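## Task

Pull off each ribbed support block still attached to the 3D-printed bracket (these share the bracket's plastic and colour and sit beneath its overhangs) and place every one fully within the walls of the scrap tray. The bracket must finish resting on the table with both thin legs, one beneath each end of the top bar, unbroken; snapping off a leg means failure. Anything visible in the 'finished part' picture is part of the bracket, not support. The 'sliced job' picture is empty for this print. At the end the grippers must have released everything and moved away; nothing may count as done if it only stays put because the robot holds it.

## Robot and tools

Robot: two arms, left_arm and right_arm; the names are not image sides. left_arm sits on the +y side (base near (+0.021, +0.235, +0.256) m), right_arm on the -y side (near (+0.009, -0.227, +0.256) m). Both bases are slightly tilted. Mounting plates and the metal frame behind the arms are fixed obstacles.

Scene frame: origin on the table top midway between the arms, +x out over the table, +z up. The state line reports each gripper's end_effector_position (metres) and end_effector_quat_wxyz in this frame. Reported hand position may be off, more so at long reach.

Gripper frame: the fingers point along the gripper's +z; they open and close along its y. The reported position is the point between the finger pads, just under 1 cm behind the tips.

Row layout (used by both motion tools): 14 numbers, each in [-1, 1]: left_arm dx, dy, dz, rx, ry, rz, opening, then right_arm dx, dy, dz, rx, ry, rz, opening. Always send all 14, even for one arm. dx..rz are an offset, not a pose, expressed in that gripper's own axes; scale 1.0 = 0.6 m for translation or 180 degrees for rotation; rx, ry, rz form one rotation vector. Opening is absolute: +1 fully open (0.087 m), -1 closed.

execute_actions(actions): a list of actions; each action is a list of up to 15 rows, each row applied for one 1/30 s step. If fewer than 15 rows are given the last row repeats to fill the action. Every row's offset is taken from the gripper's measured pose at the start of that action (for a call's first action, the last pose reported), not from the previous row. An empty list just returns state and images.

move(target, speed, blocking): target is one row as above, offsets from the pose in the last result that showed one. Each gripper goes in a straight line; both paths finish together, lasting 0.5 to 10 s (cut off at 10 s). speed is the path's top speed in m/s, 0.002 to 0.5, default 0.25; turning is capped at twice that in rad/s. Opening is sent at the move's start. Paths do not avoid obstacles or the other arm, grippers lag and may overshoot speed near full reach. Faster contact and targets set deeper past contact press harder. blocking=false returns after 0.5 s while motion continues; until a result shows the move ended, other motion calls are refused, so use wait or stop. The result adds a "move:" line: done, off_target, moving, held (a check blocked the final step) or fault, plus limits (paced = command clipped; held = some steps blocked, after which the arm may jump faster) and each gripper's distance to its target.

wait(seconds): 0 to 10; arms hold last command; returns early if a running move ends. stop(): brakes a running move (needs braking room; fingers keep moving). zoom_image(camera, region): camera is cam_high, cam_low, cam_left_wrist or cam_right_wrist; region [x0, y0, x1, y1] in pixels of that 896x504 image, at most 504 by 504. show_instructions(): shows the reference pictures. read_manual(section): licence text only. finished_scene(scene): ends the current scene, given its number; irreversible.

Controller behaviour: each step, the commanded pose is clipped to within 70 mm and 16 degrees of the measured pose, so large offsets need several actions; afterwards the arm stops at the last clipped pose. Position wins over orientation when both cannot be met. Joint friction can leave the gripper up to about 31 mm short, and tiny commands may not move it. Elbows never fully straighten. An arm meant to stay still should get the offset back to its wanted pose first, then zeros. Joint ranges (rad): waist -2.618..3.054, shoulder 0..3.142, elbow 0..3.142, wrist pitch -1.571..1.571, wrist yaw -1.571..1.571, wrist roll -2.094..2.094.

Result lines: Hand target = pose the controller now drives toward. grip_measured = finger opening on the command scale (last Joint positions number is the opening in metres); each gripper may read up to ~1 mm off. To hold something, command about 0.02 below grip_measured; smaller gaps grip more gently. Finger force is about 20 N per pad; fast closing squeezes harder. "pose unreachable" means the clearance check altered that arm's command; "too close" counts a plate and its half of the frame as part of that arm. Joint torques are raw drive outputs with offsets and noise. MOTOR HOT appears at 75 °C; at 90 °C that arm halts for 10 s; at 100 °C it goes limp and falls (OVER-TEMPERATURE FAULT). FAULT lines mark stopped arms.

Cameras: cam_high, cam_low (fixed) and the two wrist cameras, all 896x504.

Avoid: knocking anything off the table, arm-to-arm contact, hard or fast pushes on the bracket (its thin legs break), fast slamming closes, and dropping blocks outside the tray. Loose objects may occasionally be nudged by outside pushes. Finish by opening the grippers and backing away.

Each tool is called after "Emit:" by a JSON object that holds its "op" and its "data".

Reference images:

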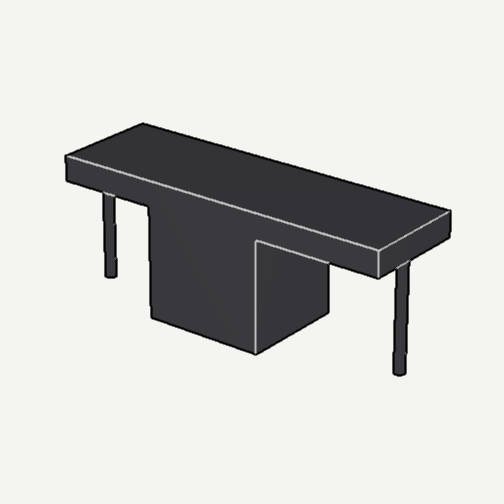

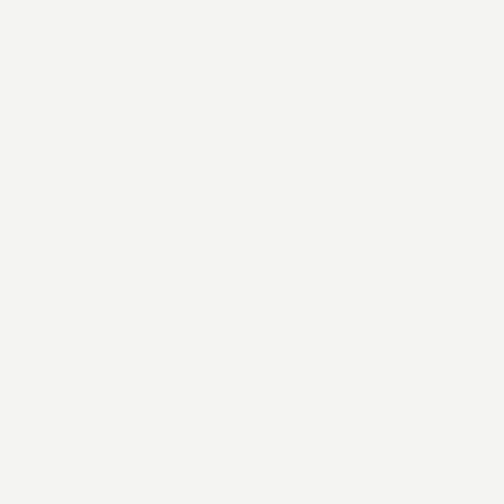

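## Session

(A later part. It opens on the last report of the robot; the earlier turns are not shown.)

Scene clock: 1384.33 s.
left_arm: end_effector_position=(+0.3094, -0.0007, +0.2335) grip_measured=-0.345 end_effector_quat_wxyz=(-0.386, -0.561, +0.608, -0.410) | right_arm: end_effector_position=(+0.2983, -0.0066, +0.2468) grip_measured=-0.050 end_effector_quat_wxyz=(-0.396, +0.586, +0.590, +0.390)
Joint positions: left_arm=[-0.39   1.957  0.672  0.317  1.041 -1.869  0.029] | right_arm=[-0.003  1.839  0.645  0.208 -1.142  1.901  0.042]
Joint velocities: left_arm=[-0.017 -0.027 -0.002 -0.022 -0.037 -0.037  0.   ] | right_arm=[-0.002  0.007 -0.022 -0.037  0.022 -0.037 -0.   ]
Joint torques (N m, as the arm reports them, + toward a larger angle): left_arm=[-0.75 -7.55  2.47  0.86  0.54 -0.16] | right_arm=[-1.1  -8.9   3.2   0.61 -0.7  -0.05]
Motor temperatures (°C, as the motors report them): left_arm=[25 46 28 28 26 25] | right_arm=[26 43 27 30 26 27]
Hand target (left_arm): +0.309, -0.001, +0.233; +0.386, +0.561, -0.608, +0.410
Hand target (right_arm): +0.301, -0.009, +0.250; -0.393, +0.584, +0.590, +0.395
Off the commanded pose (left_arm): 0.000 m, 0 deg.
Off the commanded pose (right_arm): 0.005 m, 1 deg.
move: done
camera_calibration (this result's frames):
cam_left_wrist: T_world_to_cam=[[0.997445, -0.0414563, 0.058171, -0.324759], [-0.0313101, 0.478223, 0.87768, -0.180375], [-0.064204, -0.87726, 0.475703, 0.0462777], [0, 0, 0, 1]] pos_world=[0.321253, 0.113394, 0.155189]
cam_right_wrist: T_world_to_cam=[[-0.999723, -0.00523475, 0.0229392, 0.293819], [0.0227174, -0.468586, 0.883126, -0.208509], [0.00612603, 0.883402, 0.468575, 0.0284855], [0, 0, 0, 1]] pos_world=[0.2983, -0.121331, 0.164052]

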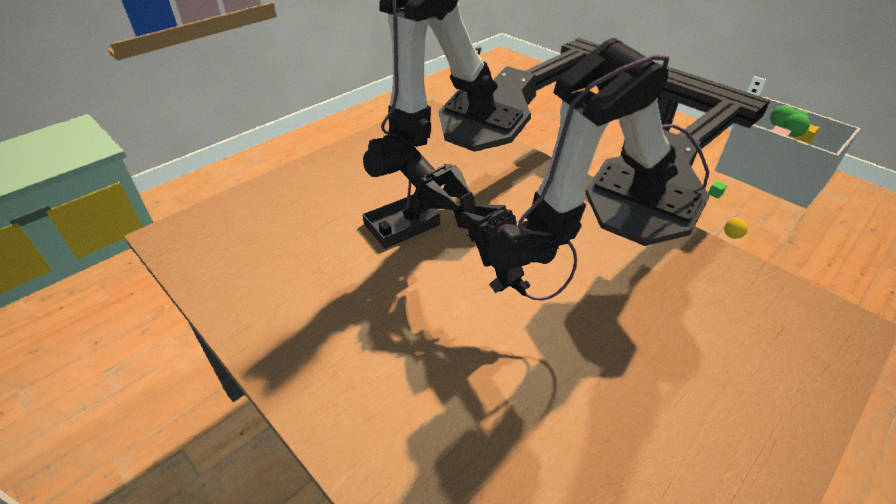

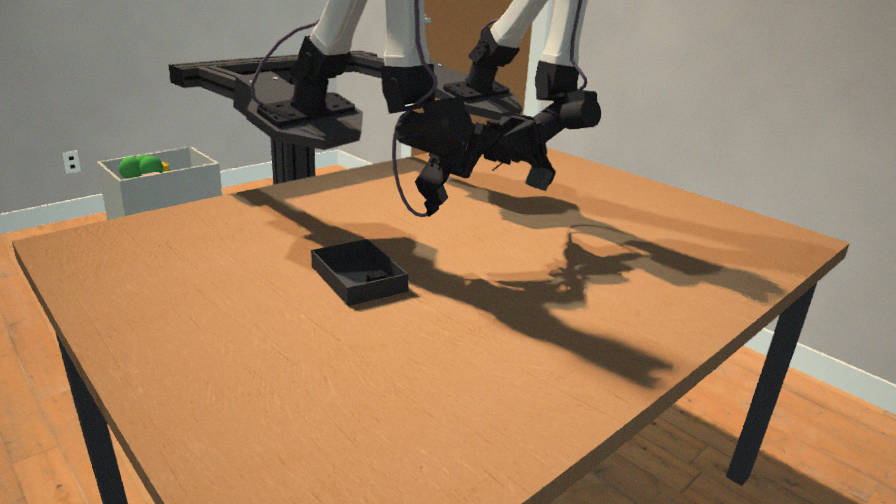

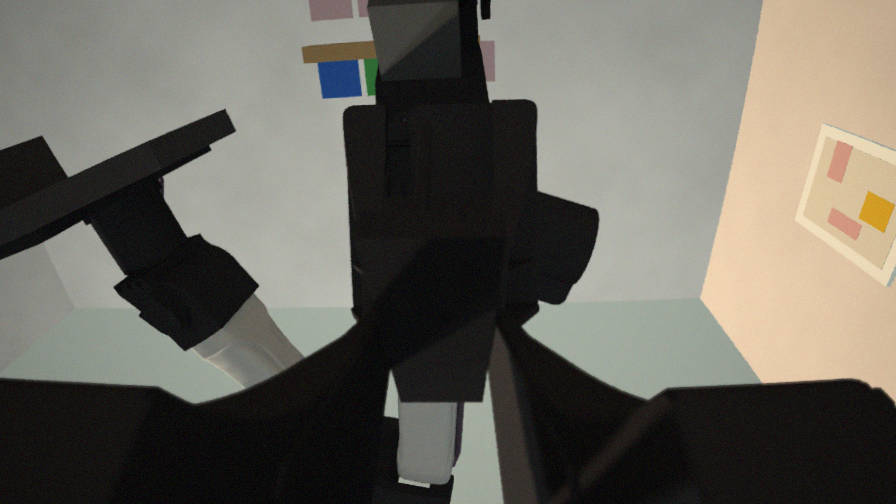

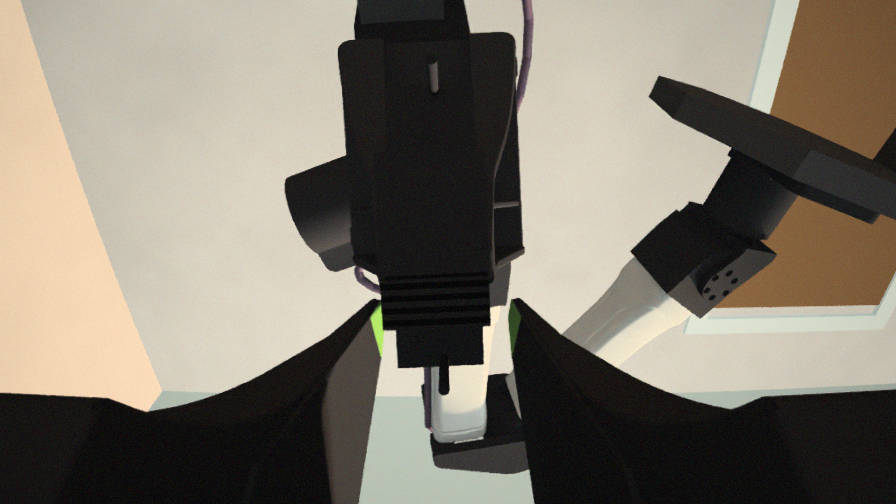

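Emit:
{"op": "move", "data": {"target": [0,0,0,0,0,0,-0.38, 0.0,0.0083,0.0,0,0,0,-0.05], "speed": 0.01}}

Scene clock: 1392.57 s.
left_arm: end_effector_position=(+0.3094, -0.0007, +0.2335) grip_measured=-0.345 end_effector_quat_wxyz=(-0.386, -0.561, +0.608, -0.410) | right_arm: end_effector_position=(+0.2978, -0.0067, +0.2466) grip_measured=-0.050 end_effector_quat_wxyz=(-0.397, +0.587, +0.589, +0.389)
Joint positions: left_arm=[-0.39   1.957  0.672  0.317  1.041 -1.869  0.029] | right_arm=[-0.003  1.839  0.645  0.203 -1.142  1.9    0.042]
Joint velocities: left_arm=[ 0.002 -0.002 -0.012 -0.095  0.051 -0.037  0.   ] | right_arm=[ 0.002 -0.012  0.007  0.037 -0.007 -0.022  0.001]
Joint torques (N m, as the arm reports them, + toward a larger angle): left_arm=[-0.74 -7.57  2.53  0.87  0.56 -0.15] | right_arm=[-0.32 -7.39  4.69  0.62 -0.64  0.  ]
Motor temperatures (°C, as the motors report them): left_arm=[25 46 28 28 26 25] | right_arm=[26 43 27 30 26 27]
Hand target (left_arm): +0.309, -0.001, +0.233; +0.386, +0.561, -0.608, +0.410
Hand target (right_arm): +0.303, -0.007, +0.247; -0.396, +0.586, +0.590, +0.390
Off the commanded pose (left_arm): 0.000 m, 0 deg.
Off the commanded pose (right_arm): 0.006 m, 0 deg.
move: done
camera_calibration (this result's frames):
cam_left_wrist: T_world_to_cam=[[0.997445, -0.0414563, 0.058171, -0.324759], [-0.0313101, 0.478223, 0.87768, -0.180375], [-0.064204, -0.87726, 0.475703, 0.0462777], [0, 0, 0, 1]] pos_world=[0.321253, 0.113394, 0.155189]
cam_right_wrist: T_world_to_cam=[[-0.999625, -0.00573358, 0.0267913, 0.292292], [0.0263593, -0.467954, 0.88336, -0.209468], [0.00747229, 0.883734, 0.467929, 0.0284172], [0, 0, 0, 1]] pos_world=[0.297491, -0.121459, 0.163908]

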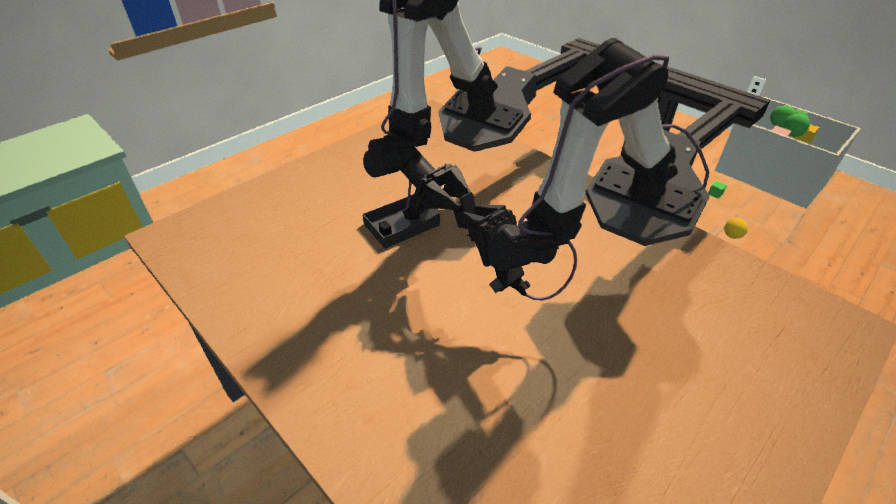

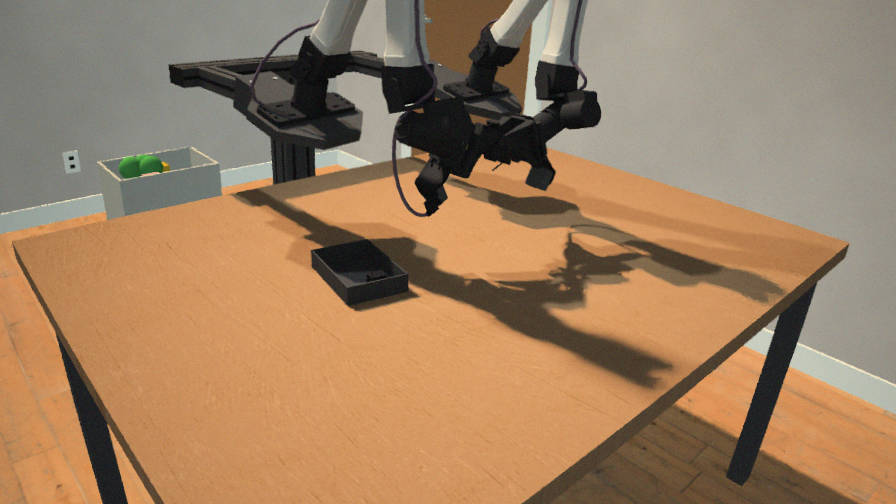

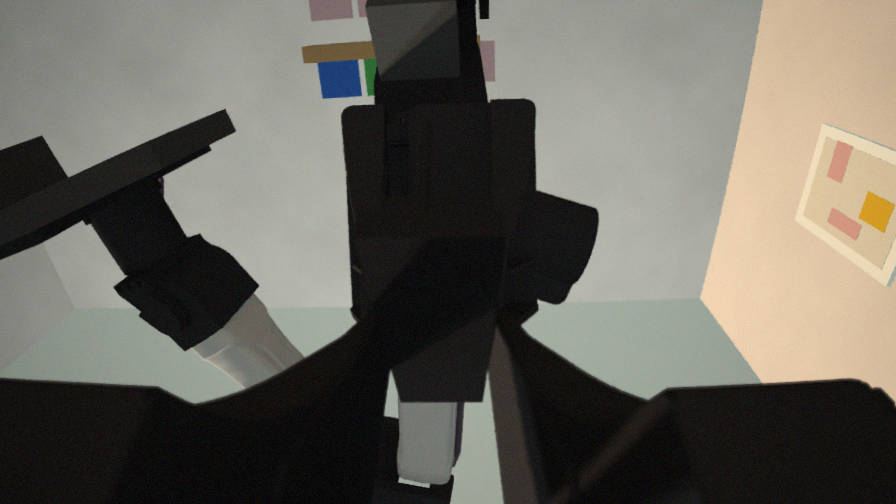

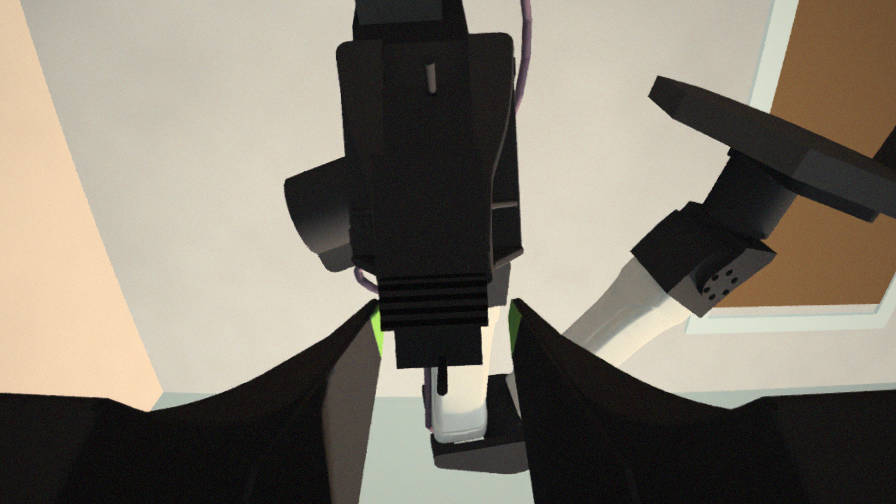

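Emit:
{"op": "move", "data": {"target": [0,0,0,0,0,0,-0.38, 0.0027,0.0067,-0.0011,-0.0043,0,-0.0106,-0.05], "speed": 0.01}}

Scene clock: 1404.53 s.
left_arm: end_effector_position=(+0.3094, -0.0007, +0.2335) grip_measured=-0.345 end_effector_quat_wxyz=(-0.386, -0.561, +0.608, -0.410) | right_arm: end_effector_position=(+0.2990, -0.0065, +0.2472) grip_measured=-0.050 end_effector_quat_wxyz=(-0.394, +0.584, +0.591, +0.393)
Joint positions: left_arm=[-0.39   1.957  0.672  0.317  1.041 -1.869  0.029] | right_arm=[-0.003  1.839  0.645  0.215 -1.142  1.9    0.042]
Joint velocities: left_arm=[-0.017  0.012 -0.007 -0.081  0.022 -0.007 -0.   ] | right_arm=[ 0.002  0.007 -0.007 -0.022 -0.081 -0.007 -0.   ]
Joint torques (N m, as the arm reports them, + toward a larger angle): left_arm=[-0.78 -7.62  2.55  0.89  0.56 -0.16] | right_arm=[-0.31 -8.28  3.25  0.82 -0.6  -0.03]
Motor temperatures (°C, as the motors report them): left_arm=[25 45 28 28 26 25] | right_arm=[26 42 27 30 26 27]
Hand target (left_arm): +0.309, -0.001, +0.233; +0.386, +0.561, -0.608, +0.410
Hand target (right_arm): +0.302, -0.007, +0.248; -0.386, +0.579, +0.596, +0.399
Off the commanded pose (left_arm): 0.000 m, 0 deg.
Off the commanded pose (right_arm): 0.003 m, 1 deg.
move: done
camera_calibration (this result's frames):
cam_left_wrist: T_world_to_cam=[[0.997445, -0.0414563, 0.058171, -0.324759], [-0.0313101, 0.478223, 0.87768, -0.180375], [-0.064204, -0.87726, 0.475703, 0.0462777], [0, 0, 0, 1]] pos_world=[0.321253, 0.113394, 0.155189]
cam_right_wrist: T_world_to_cam=[[-0.999876, -0.00557689, 0.0147059, 0.296574], [0.0156026, -0.469511, 0.882789, -0.206569], [0.00198137, 0.882909, 0.46954, 0.0292332], [0, 0, 0, 1]] pos_world=[0.299703, -0.121142, 0.164269]

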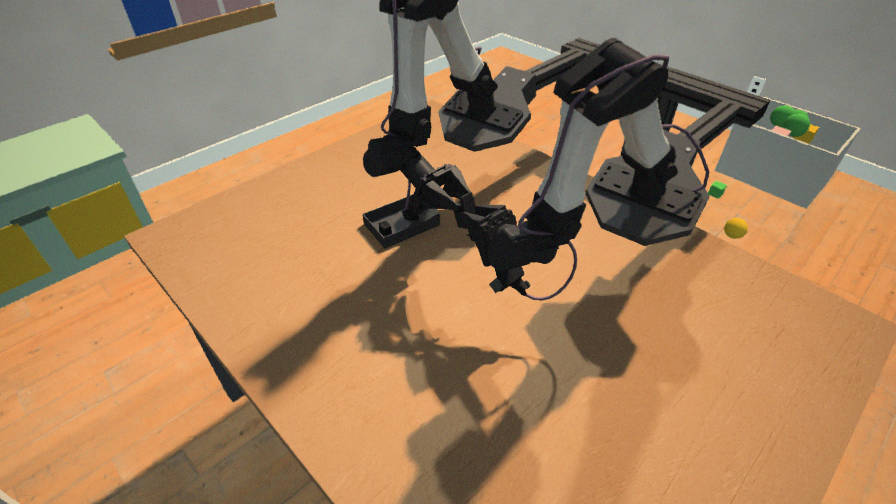

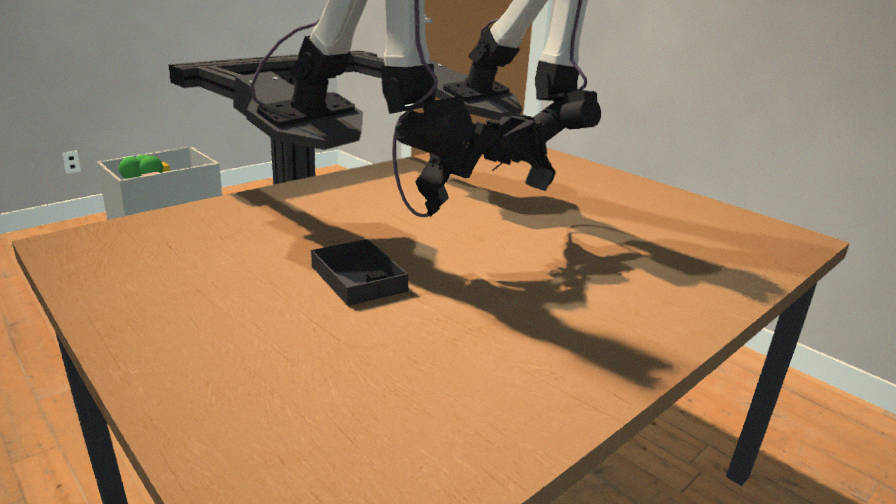

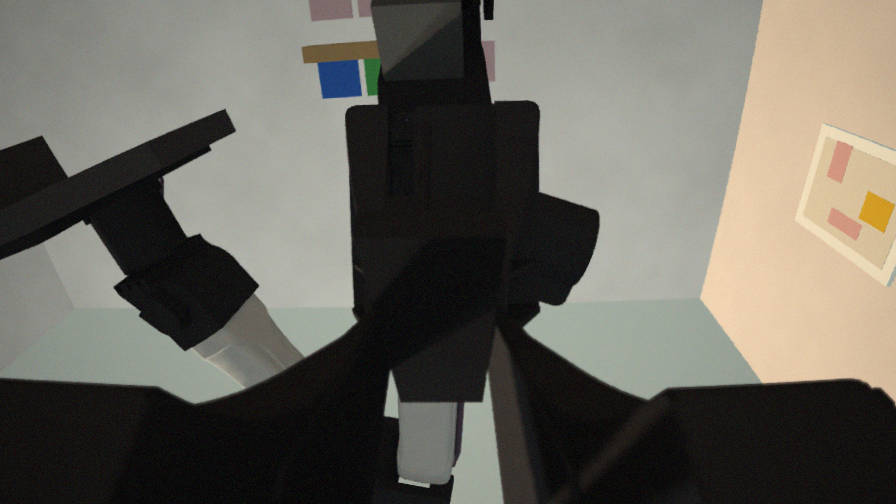

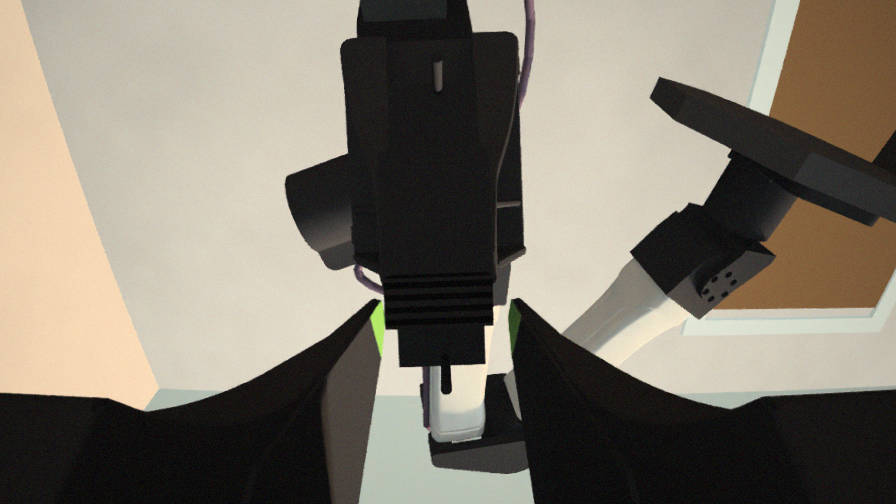

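Emit:
{"op": "move", "data": {"target": [0,0,0,0,0,0,-0.38, 0.0033,0.0077,-0.0014,-0.0053,0,-0.0130,-0.05], "speed": 0.02}}

Scene clock: 1408.93 s.
left_arm: end_effector_position=(+0.3094, -0.0007, +0.2335) grip_measured=-0.345 end_effector_quat_wxyz=(-0.386, -0.561, +0.608, -0.410) | right_arm: end_effector_position=(+0.3008, -0.0062, +0.2480) grip_measured=-0.050 end_effector_quat_wxyz=(-0.389, +0.580, +0.594, +0.399)
Joint positions: left_arm=[-0.39   1.957  0.672  0.317  1.041 -1.869  0.029] | right_arm=[-0.003  1.839  0.645  0.233 -1.142  1.9    0.042]
Joint velocities: left_arm=[-0.002 -0.012 -0.007  0.037 -0.051 -0.037  0.   ] | right_arm=[ 0.002 -0.002 -0.022 -0.007 -0.022 -0.022 -0.   ]
Joint torques (N m, as the arm reports them, + toward a larger angle): left_arm=[-0.76 -7.58  2.5   0.85  0.55 -0.16] | right_arm=[-0.39 -8.39  3.13  0.87 -0.58 -0.07]
Motor temperatures (°C, as the motors report them): left_arm=[25 45 28 28 26 25] | right_arm=[26 43 27 30 26 27]
Hand target (left_arm): +0.309, -0.001, +0.233; +0.386, +0.561, -0.608, +0.410
Hand target (right_arm): +0.304, -0.006, +0.249; -0.381, +0.575, +0.600, +0.406
Off the commanded pose (left_arm): 0.000 m, 0 deg.
Off the commanded pose (right_arm): 0.003 m, 2 deg.
move: done
camera_calibration (this result's frames):
cam_left_wrist: T_world_to_cam=[[0.997445, -0.0414563, 0.058171, -0.324759], [-0.0313101, 0.478223, 0.87768, -0.180375], [-0.064204, -0.87726, 0.475703, 0.0462777], [0, 0, 0, 1]] pos_world=[0.321253, 0.113394, 0.155189]
cam_right_wrist: T_world_to_cam=[[-0.999981, -0.00530817, -0.00304741, 0.302799], [-0.000182587, -0.471792, 0.88171, -0.20223], [-0.00611801, 0.881694, 0.471782, 0.0304833], [0, 0, 0, 1]] pos_world=[0.302943, -0.12068, 0.164849]

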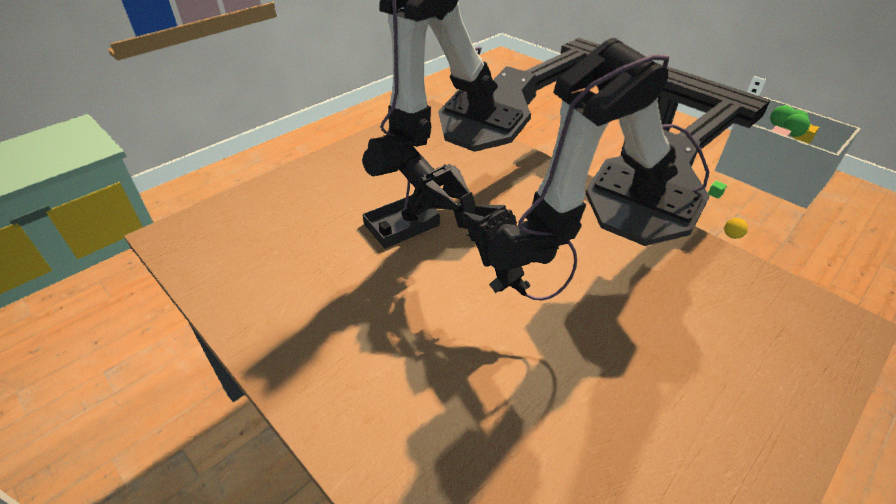

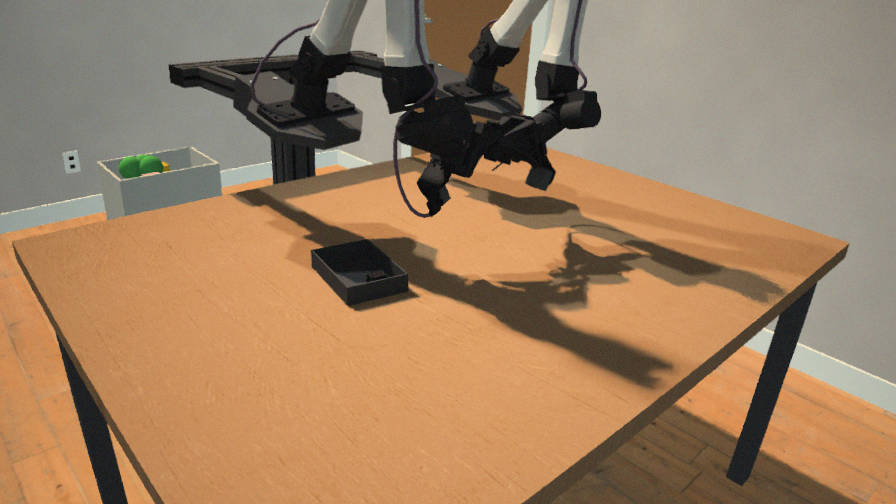

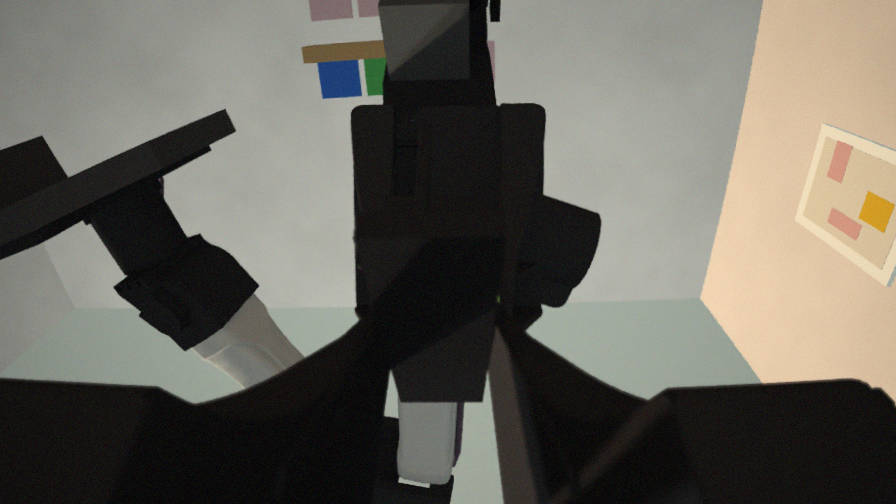

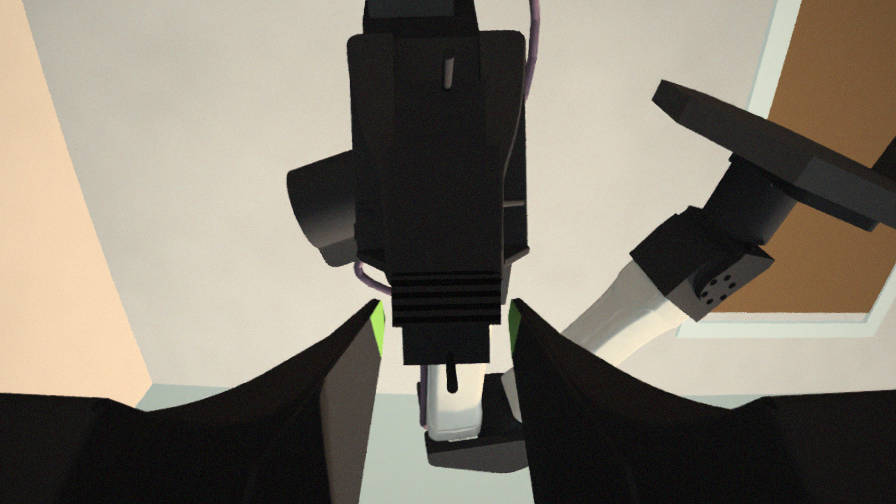

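Emit:
{"op": "zoom_image", "data": {"camera": "cam_right_wrist", "region": [340, 230, 560, 410]}}

Region (340, 230, 560, 410) of cam_right_wrist's 896x504 image, scaled by 2.291, with more detail than that image has; it fills the top 412 rows of this view, and the rest is white.

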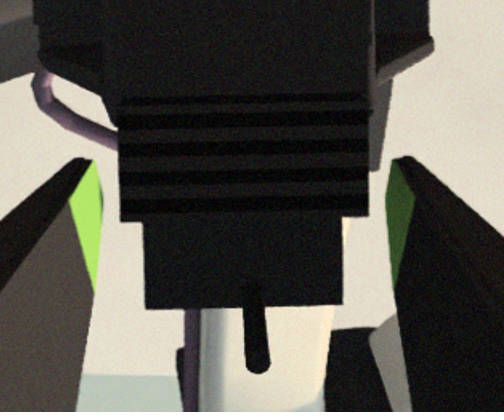

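Emit:
{"op": "execute_actions", "data": {"actions": [[[0,0,0,0,0,0,-0.38, 0,0,0,0,0,0,-0.08],[0,0,0,0,0,0,-0.38, 0,0,0,0,0,0,-0.11],[0,0,0,0,0,0,-0.38, 0,0,0,0,0,0,-0.14],[0,0,0,0,0,0,-0.38, 0,0,0,0,0,0,-0.17],[0,0,0,0,0,0,-0.38, 0,0,0,0,0,0,-0.20],[0,0,0,0,0,0,-0.38, 0,0,0,0,0,0,-0.22],[0,0,0,0,0,0,-0.38, 0,0,0,0,0,0,-0.24],[0,0,0,0,0,0,-0.38, 0,0,0,0,0,0,-0.26],[0,0,0,0,0,0,-0.38, 0,0,0,0,0,0,-0.28],[0,0,0,0,0,0,-0.38, 0,0,0,0,0,0,-0.29],[0,0,0,0,0,0,-0.38, 0,0,0,0,0,0,-0.30],[0,0,0,0,0,0,-0.38, 0,0,0,0,0,0,-0.31],[0,0,0,0,0,0,-0.38, 0,0,0,0,0,0,-0.32],[0,0,0,0,0,0,-0.38, 0,0,0,0,0,0,-0.33],[0,0,0,0,0,0,-0.38, 0,0,0,0,0,0,-0.34]],[[0,0,0,0,0,0,-0.38, 0,0,0,0,0,0,-0.35],[0,0,0,0,0,0,-0.38, 0,0,0,0,0,0,-0.36]]]}}

Scene clock: 1418.90 s.
left_arm: end_effector_position=(+0.3094, -0.0007, +0.2335) grip_measured=-0.345 end_effector_quat_wxyz=(-0.386, -0.561, +0.608, -0.410) | right_arm: end_effector_position=(+0.3009, -0.0062, +0.2481) grip_measured=-0.331 end_effector_quat_wxyz=(-0.389, +0.580, +0.595, +0.399)
Joint positions: left_arm=[-0.39   1.957  0.672  0.317  1.041 -1.869  0.029] | right_arm=[-0.003  1.839  0.645  0.234 -1.142  1.9    0.029]
Joint velocities: left_arm=[-0.012 -0.017  0.007  0.051  0.051 -0.066 -0.001] | right_arm=[ 0.012 -0.012  0.012  0.022 -0.037  0.007 -0.001]
Joint torques (N m, as the arm reports them, + toward a larger angle): left_arm=[-0.83 -7.56  2.46  0.85  0.55 -0.16] | right_arm=[-0.21 -7.94  2.9   0.76 -0.63  0.03]
Motor temperatures (°C, as the motors report them): left_arm=[25 45 28 28 26 25] | right_arm=[26 43 27 30 26 27]
Hand target (left_arm): +0.309, -0.001, +0.233; +0.386, +0.561, -0.608, +0.410
Hand target (right_arm): +0.301, -0.006, +0.248; -0.389, +0.580, +0.595, +0.399
Off the commanded pose (left_arm): 0.000 m, 0 deg.
Off the commanded pose (right_arm): 0.000 m, 0 deg.
camera_calibration (this result's frames):
cam_left_wrist: T_world_to_cam=[[0.997445, -0.0414563, 0.058171, -0.324759], [-0.0313101, 0.478223, 0.87768, -0.180375], [-0.064204, -0.87726, 0.475703, 0.0462777], [0, 0, 0, 1]] pos_world=[0.321253, 0.113394, 0.155189]
cam_right_wrist: T_world_to_cam=[[-0.999977, -0.00528946, -0.00418061, 0.303194], [-0.00118949, -0.471937, 0.881631, -0.20195], [-0.00663633, 0.881616, 0.47192, 0.0305652], [0, 0, 0, 1]] pos_world=[0.303149, -0.120651, 0.164889]

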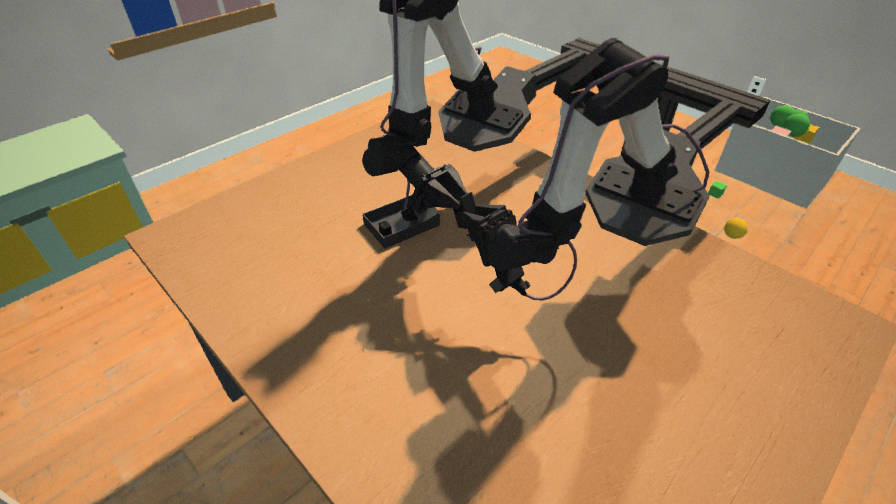

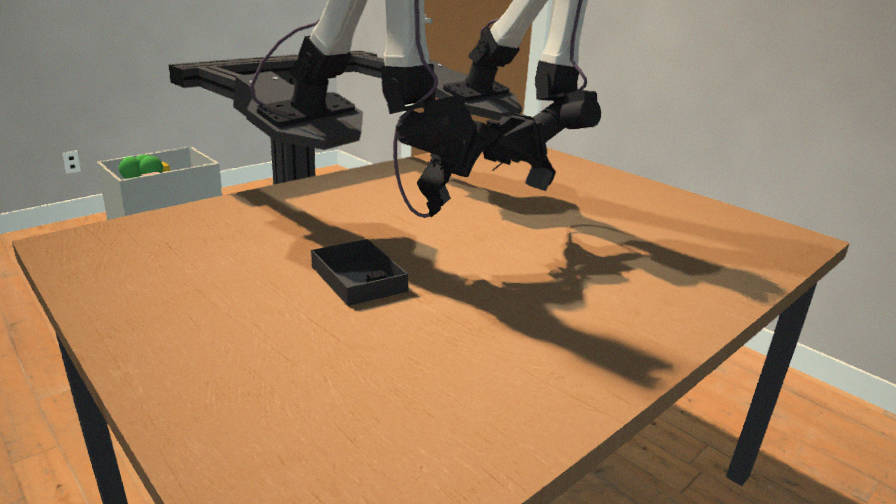

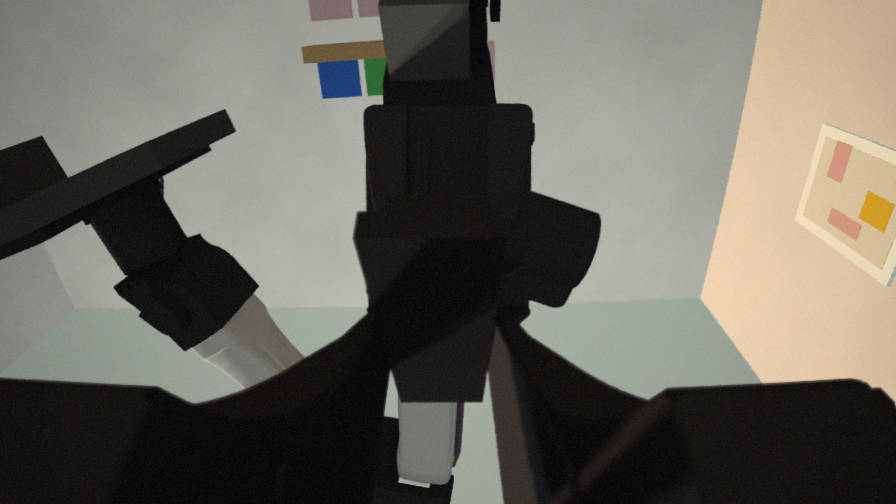

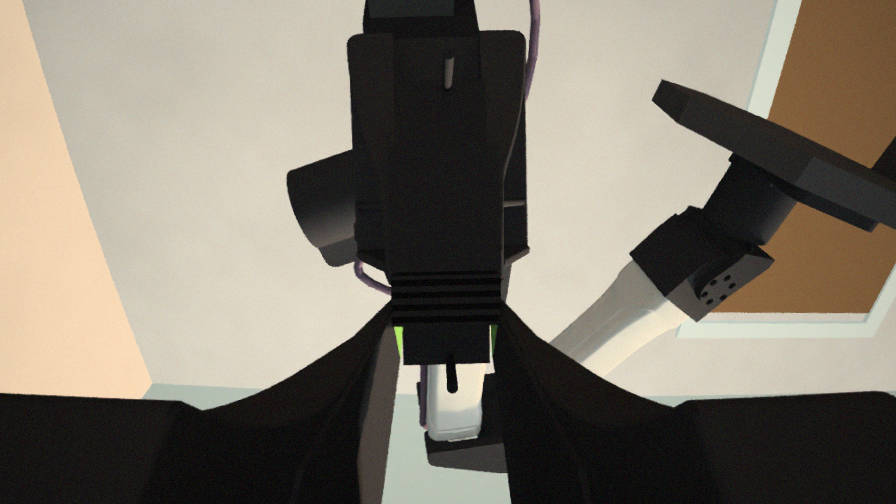

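Emit:
{"op": "move", "data": {"target": [0,0,-0.025,0,0,0,-0.38, -0.01775,0,-0.0176,0,0,0,-0.36], "speed": 0.008}}

Scene clock: 1425.00 s.
left_arm: end_effector_position=(+0.3013, +0.0006, +0.2373) grip_measured=-0.345 end_effector_quat_wxyz=(-0.394, -0.551, +0.614, -0.405) | right_arm: end_effector_position=(+0.2926, -0.0077, +0.2515) grip_measured=-0.331 end_effector_quat_wxyz=(-0.400, +0.565, +0.599, +0.403)
Joint positions: left_arm=[-0.389  1.94   0.672  0.249  1.056 -1.817  0.029] | right_arm=[-0.009  1.839  0.645  0.185 -1.178  1.836  0.029]
Joint velocities: left_arm=[ 0.1   -0.007 -0.017 -0.11   0.051  0.095 -0.001] | right_arm=[-0.105 -0.007  0.007 -0.022 -0.11  -0.066  0.   ]
Joint torques (N m, as the arm reports them, + toward a larger angle): left_arm=[ 3.   -8.66  2.83  0.61  0.57 -0.09] | right_arm=[-3.6  -6.04  4.37  0.42 -0.53 -0.15]
Motor temperatures (°C, as the motors report them): left_arm=[25 46 28 28 26 25] | right_arm=[26 42 27 30 26 27]
Hand target (left_arm): +0.309, +0.013, +0.239; -0.385, -0.561, +0.608, -0.410
Hand target (right_arm): +0.301, -0.020, +0.243; -0.389, +0.580, +0.594, +0.400
Off the commanded pose (left_arm): 0.015 m, 2 deg.
Off the commanded pose (right_arm): 0.018 m, 2 deg.
move: off_target (left_arm, right_arm)
camera_calibration (this result's frames):
cam_left_wrist: T_world_to_cam=[[0.995941, -0.0700678, 0.0564964, -0.316049], [-0.0155628, 0.484176, 0.874832, -0.188673], [-0.0886518, -0.87216, 0.481121, 0.0511548], [0, 0, 0, 1]] pos_world=[0.316365, 0.113821, 0.158301]
cam_right_wrist: T_world_to_cam=[[-0.999345, -0.0344493, -0.011111, 0.296239], [0.00737951, -0.494415, 0.869195, -0.205271], [-0.0354366, 0.868543, 0.494345, 0.0328684], [0, 0, 0, 1]] pos_world=[0.298724, -0.119831, 0.165463]

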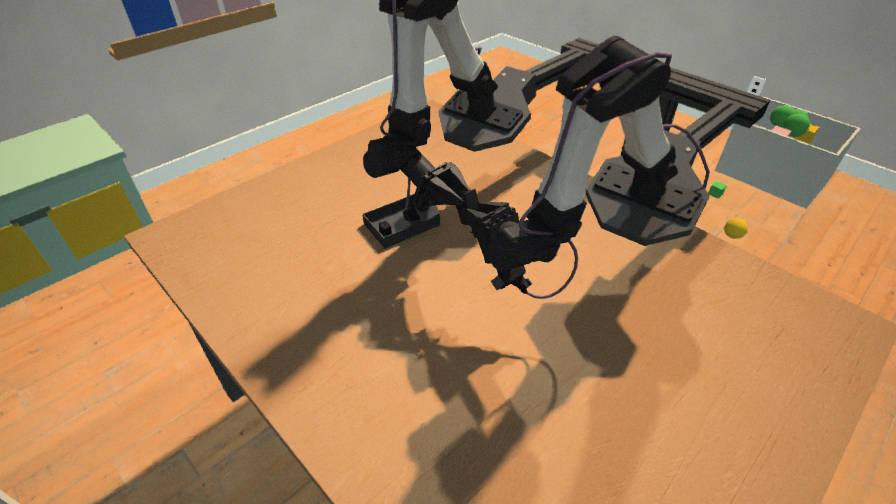

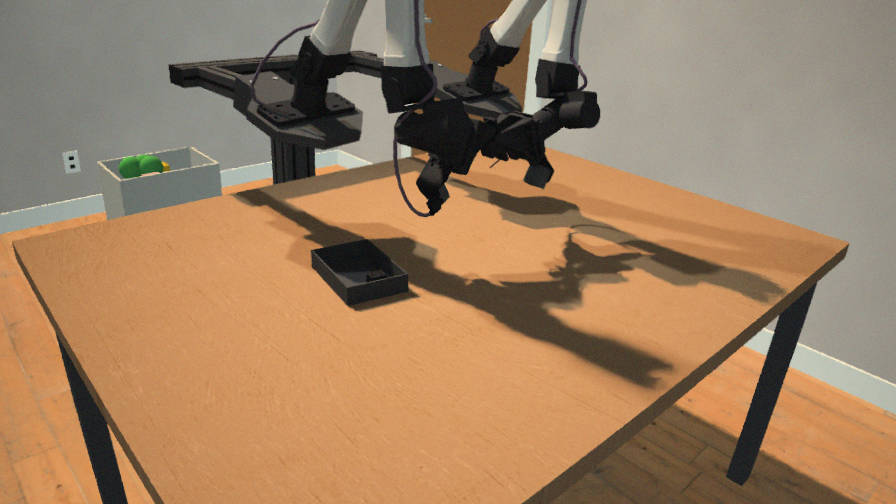

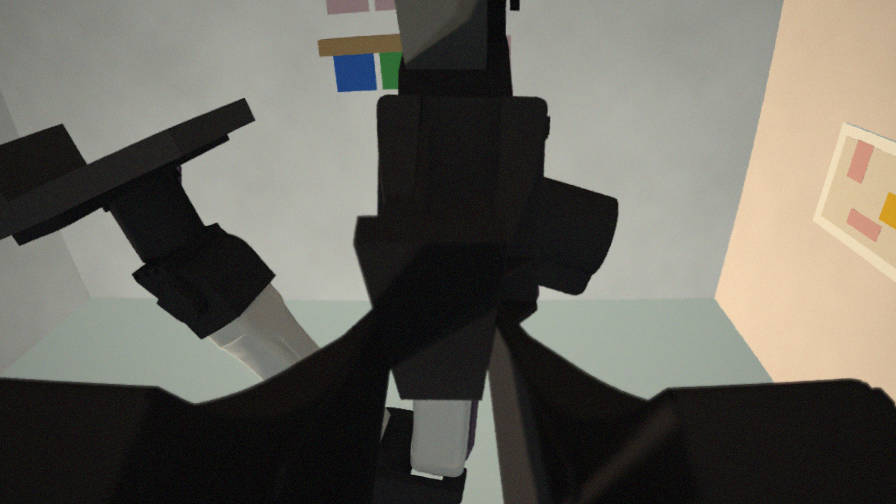

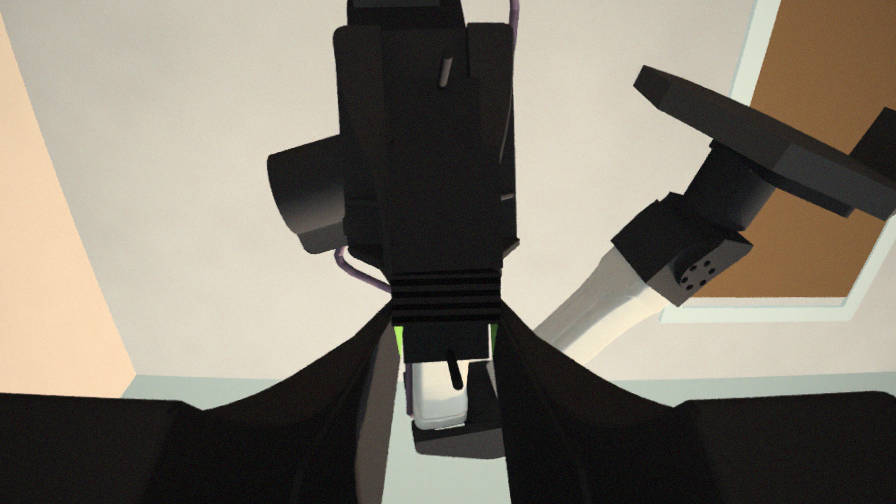

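Emit:
{"op": "wait", "data": {"seconds": 0.3}}

Scene clock: 1427.60 s.
left_arm: end_effector_position=(+0.3065, +0.0102, +0.2346) grip_measured=-0.347 end_effector_quat_wxyz=(-0.387, -0.561, +0.609, -0.407) | right_arm: end_effector_position=(+0.2965, -0.0175, +0.2488) grip_measured=-0.331 end_effector_quat_wxyz=(-0.392, +0.574, +0.595, +0.404)
Joint positions: left_arm=[-0.355  1.938  0.672  0.233  1.058 -1.801  0.029] | right_arm=[-0.044  1.839  0.645  0.161 -1.177  1.812  0.029]
Joint velocities: left_arm=[ 0.002 -0.002 -0.012 -0.022  0.007 -0.037 -0.001] | right_arm=[-0.007 -0.007 -0.007 -0.022 -0.051 -0.007 -0.001]
Joint torques (N m, as the arm reports them, + toward a larger angle): left_arm=[ 0.31 -8.6   2.9   0.58  0.64 -0.09] | right_arm=[-1.03 -6.    4.34  0.53 -0.55 -0.07]
Motor temperatures (°C, as the motors report them): left_arm=[25 46 28 28 26 25] | right_arm=[26 42 27 30 26 27]
Hand target (left_arm): +0.309, +0.013, +0.239; +0.385, +0.561, -0.608, +0.410
Hand target (right_arm): +0.301, -0.020, +0.243; -0.389, +0.580, +0.594, +0.400
Off the commanded pose (left_arm): 0.006 m, 0 deg.
Off the commanded pose (right_arm): 0.008 m, 1 deg.
wait: 0.30 s; at rest from the start
camera_calibration (this result's frames):
cam_left_wrist: T_world_to_cam=[[0.997452, -0.0459453, 0.0545688, -0.32062], [-0.0262116, 0.475392, 0.879383, -0.188654], [-0.0663451, -0.878573, 0.472977, 0.0564442], [0, 0, 0, 1]] pos_world=[0.318603, 0.124544, 0.156698]
cam_right_wrist: T_world_to_cam=[[-0.99989, -0.0102897, -0.0107035, 0.300194], [-0.00439338, -0.483571, 0.875294, -0.205558], [-0.0141824, 0.875245, 0.483473, 0.0393777], [0, 0, 0, 1]] pos_world=[0.299816, -0.130778, 0.164099]

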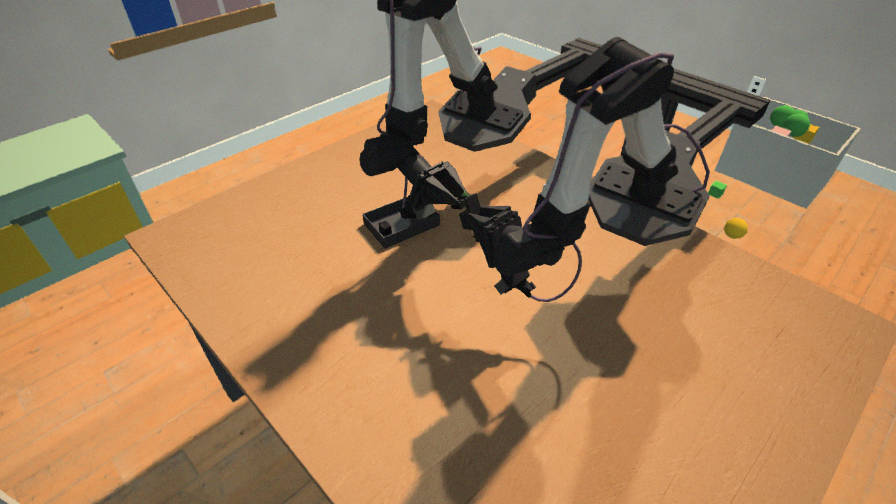

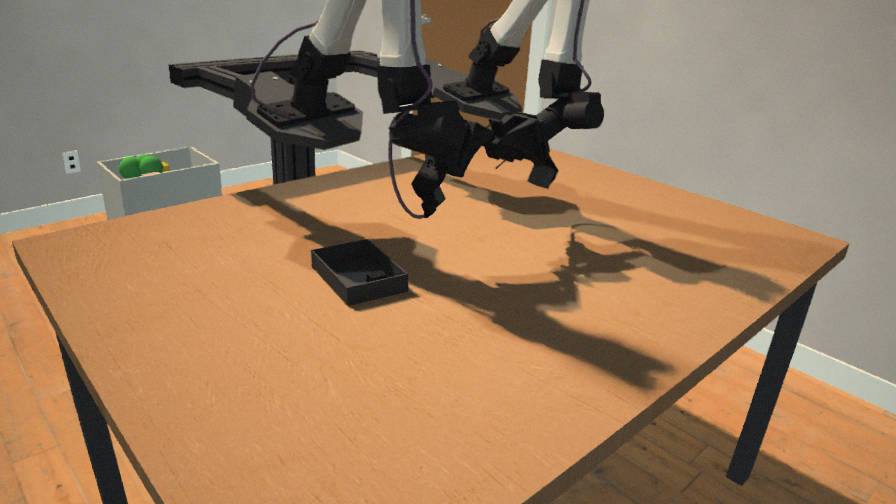

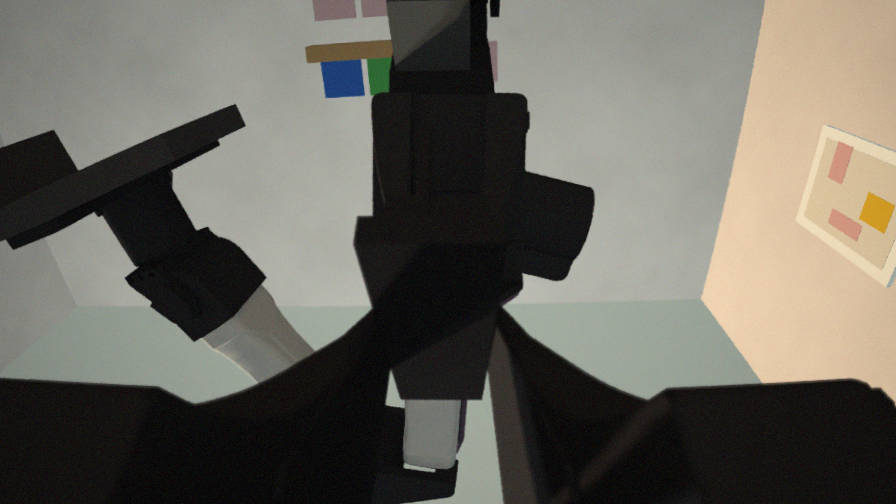

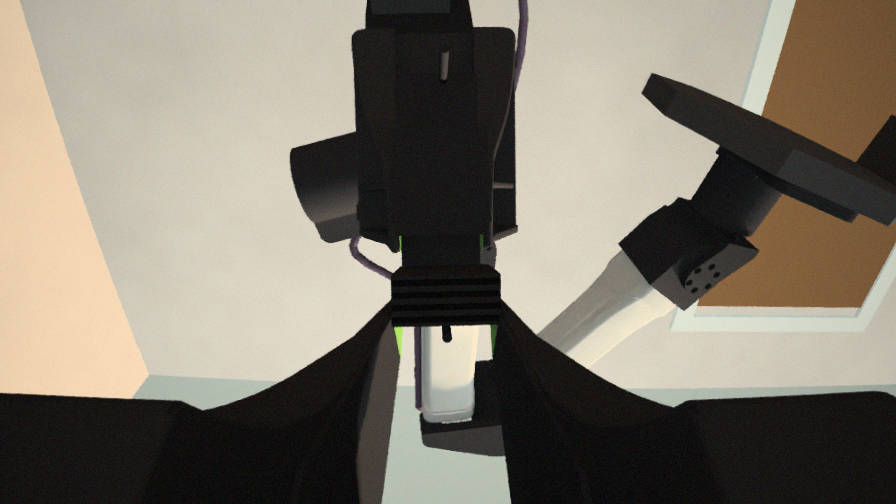

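Emit:
{"op": "zoom_image", "data": {"camera": "cam_right_wrist", "region": [340, 200, 560, 380]}}

Region (340, 200, 560, 380) of cam_right_wrist's 896x504 image, scaled by 2.291, with more detail than that image has; it fills the top 412 rows of this view, and the rest is white.

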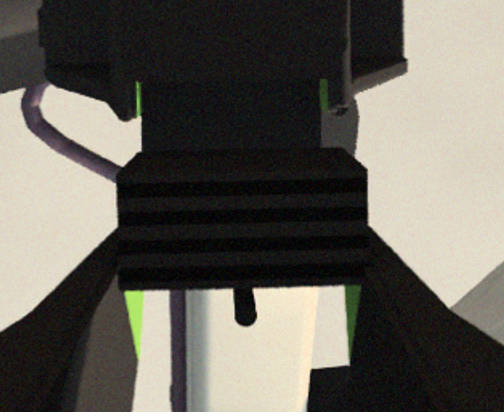

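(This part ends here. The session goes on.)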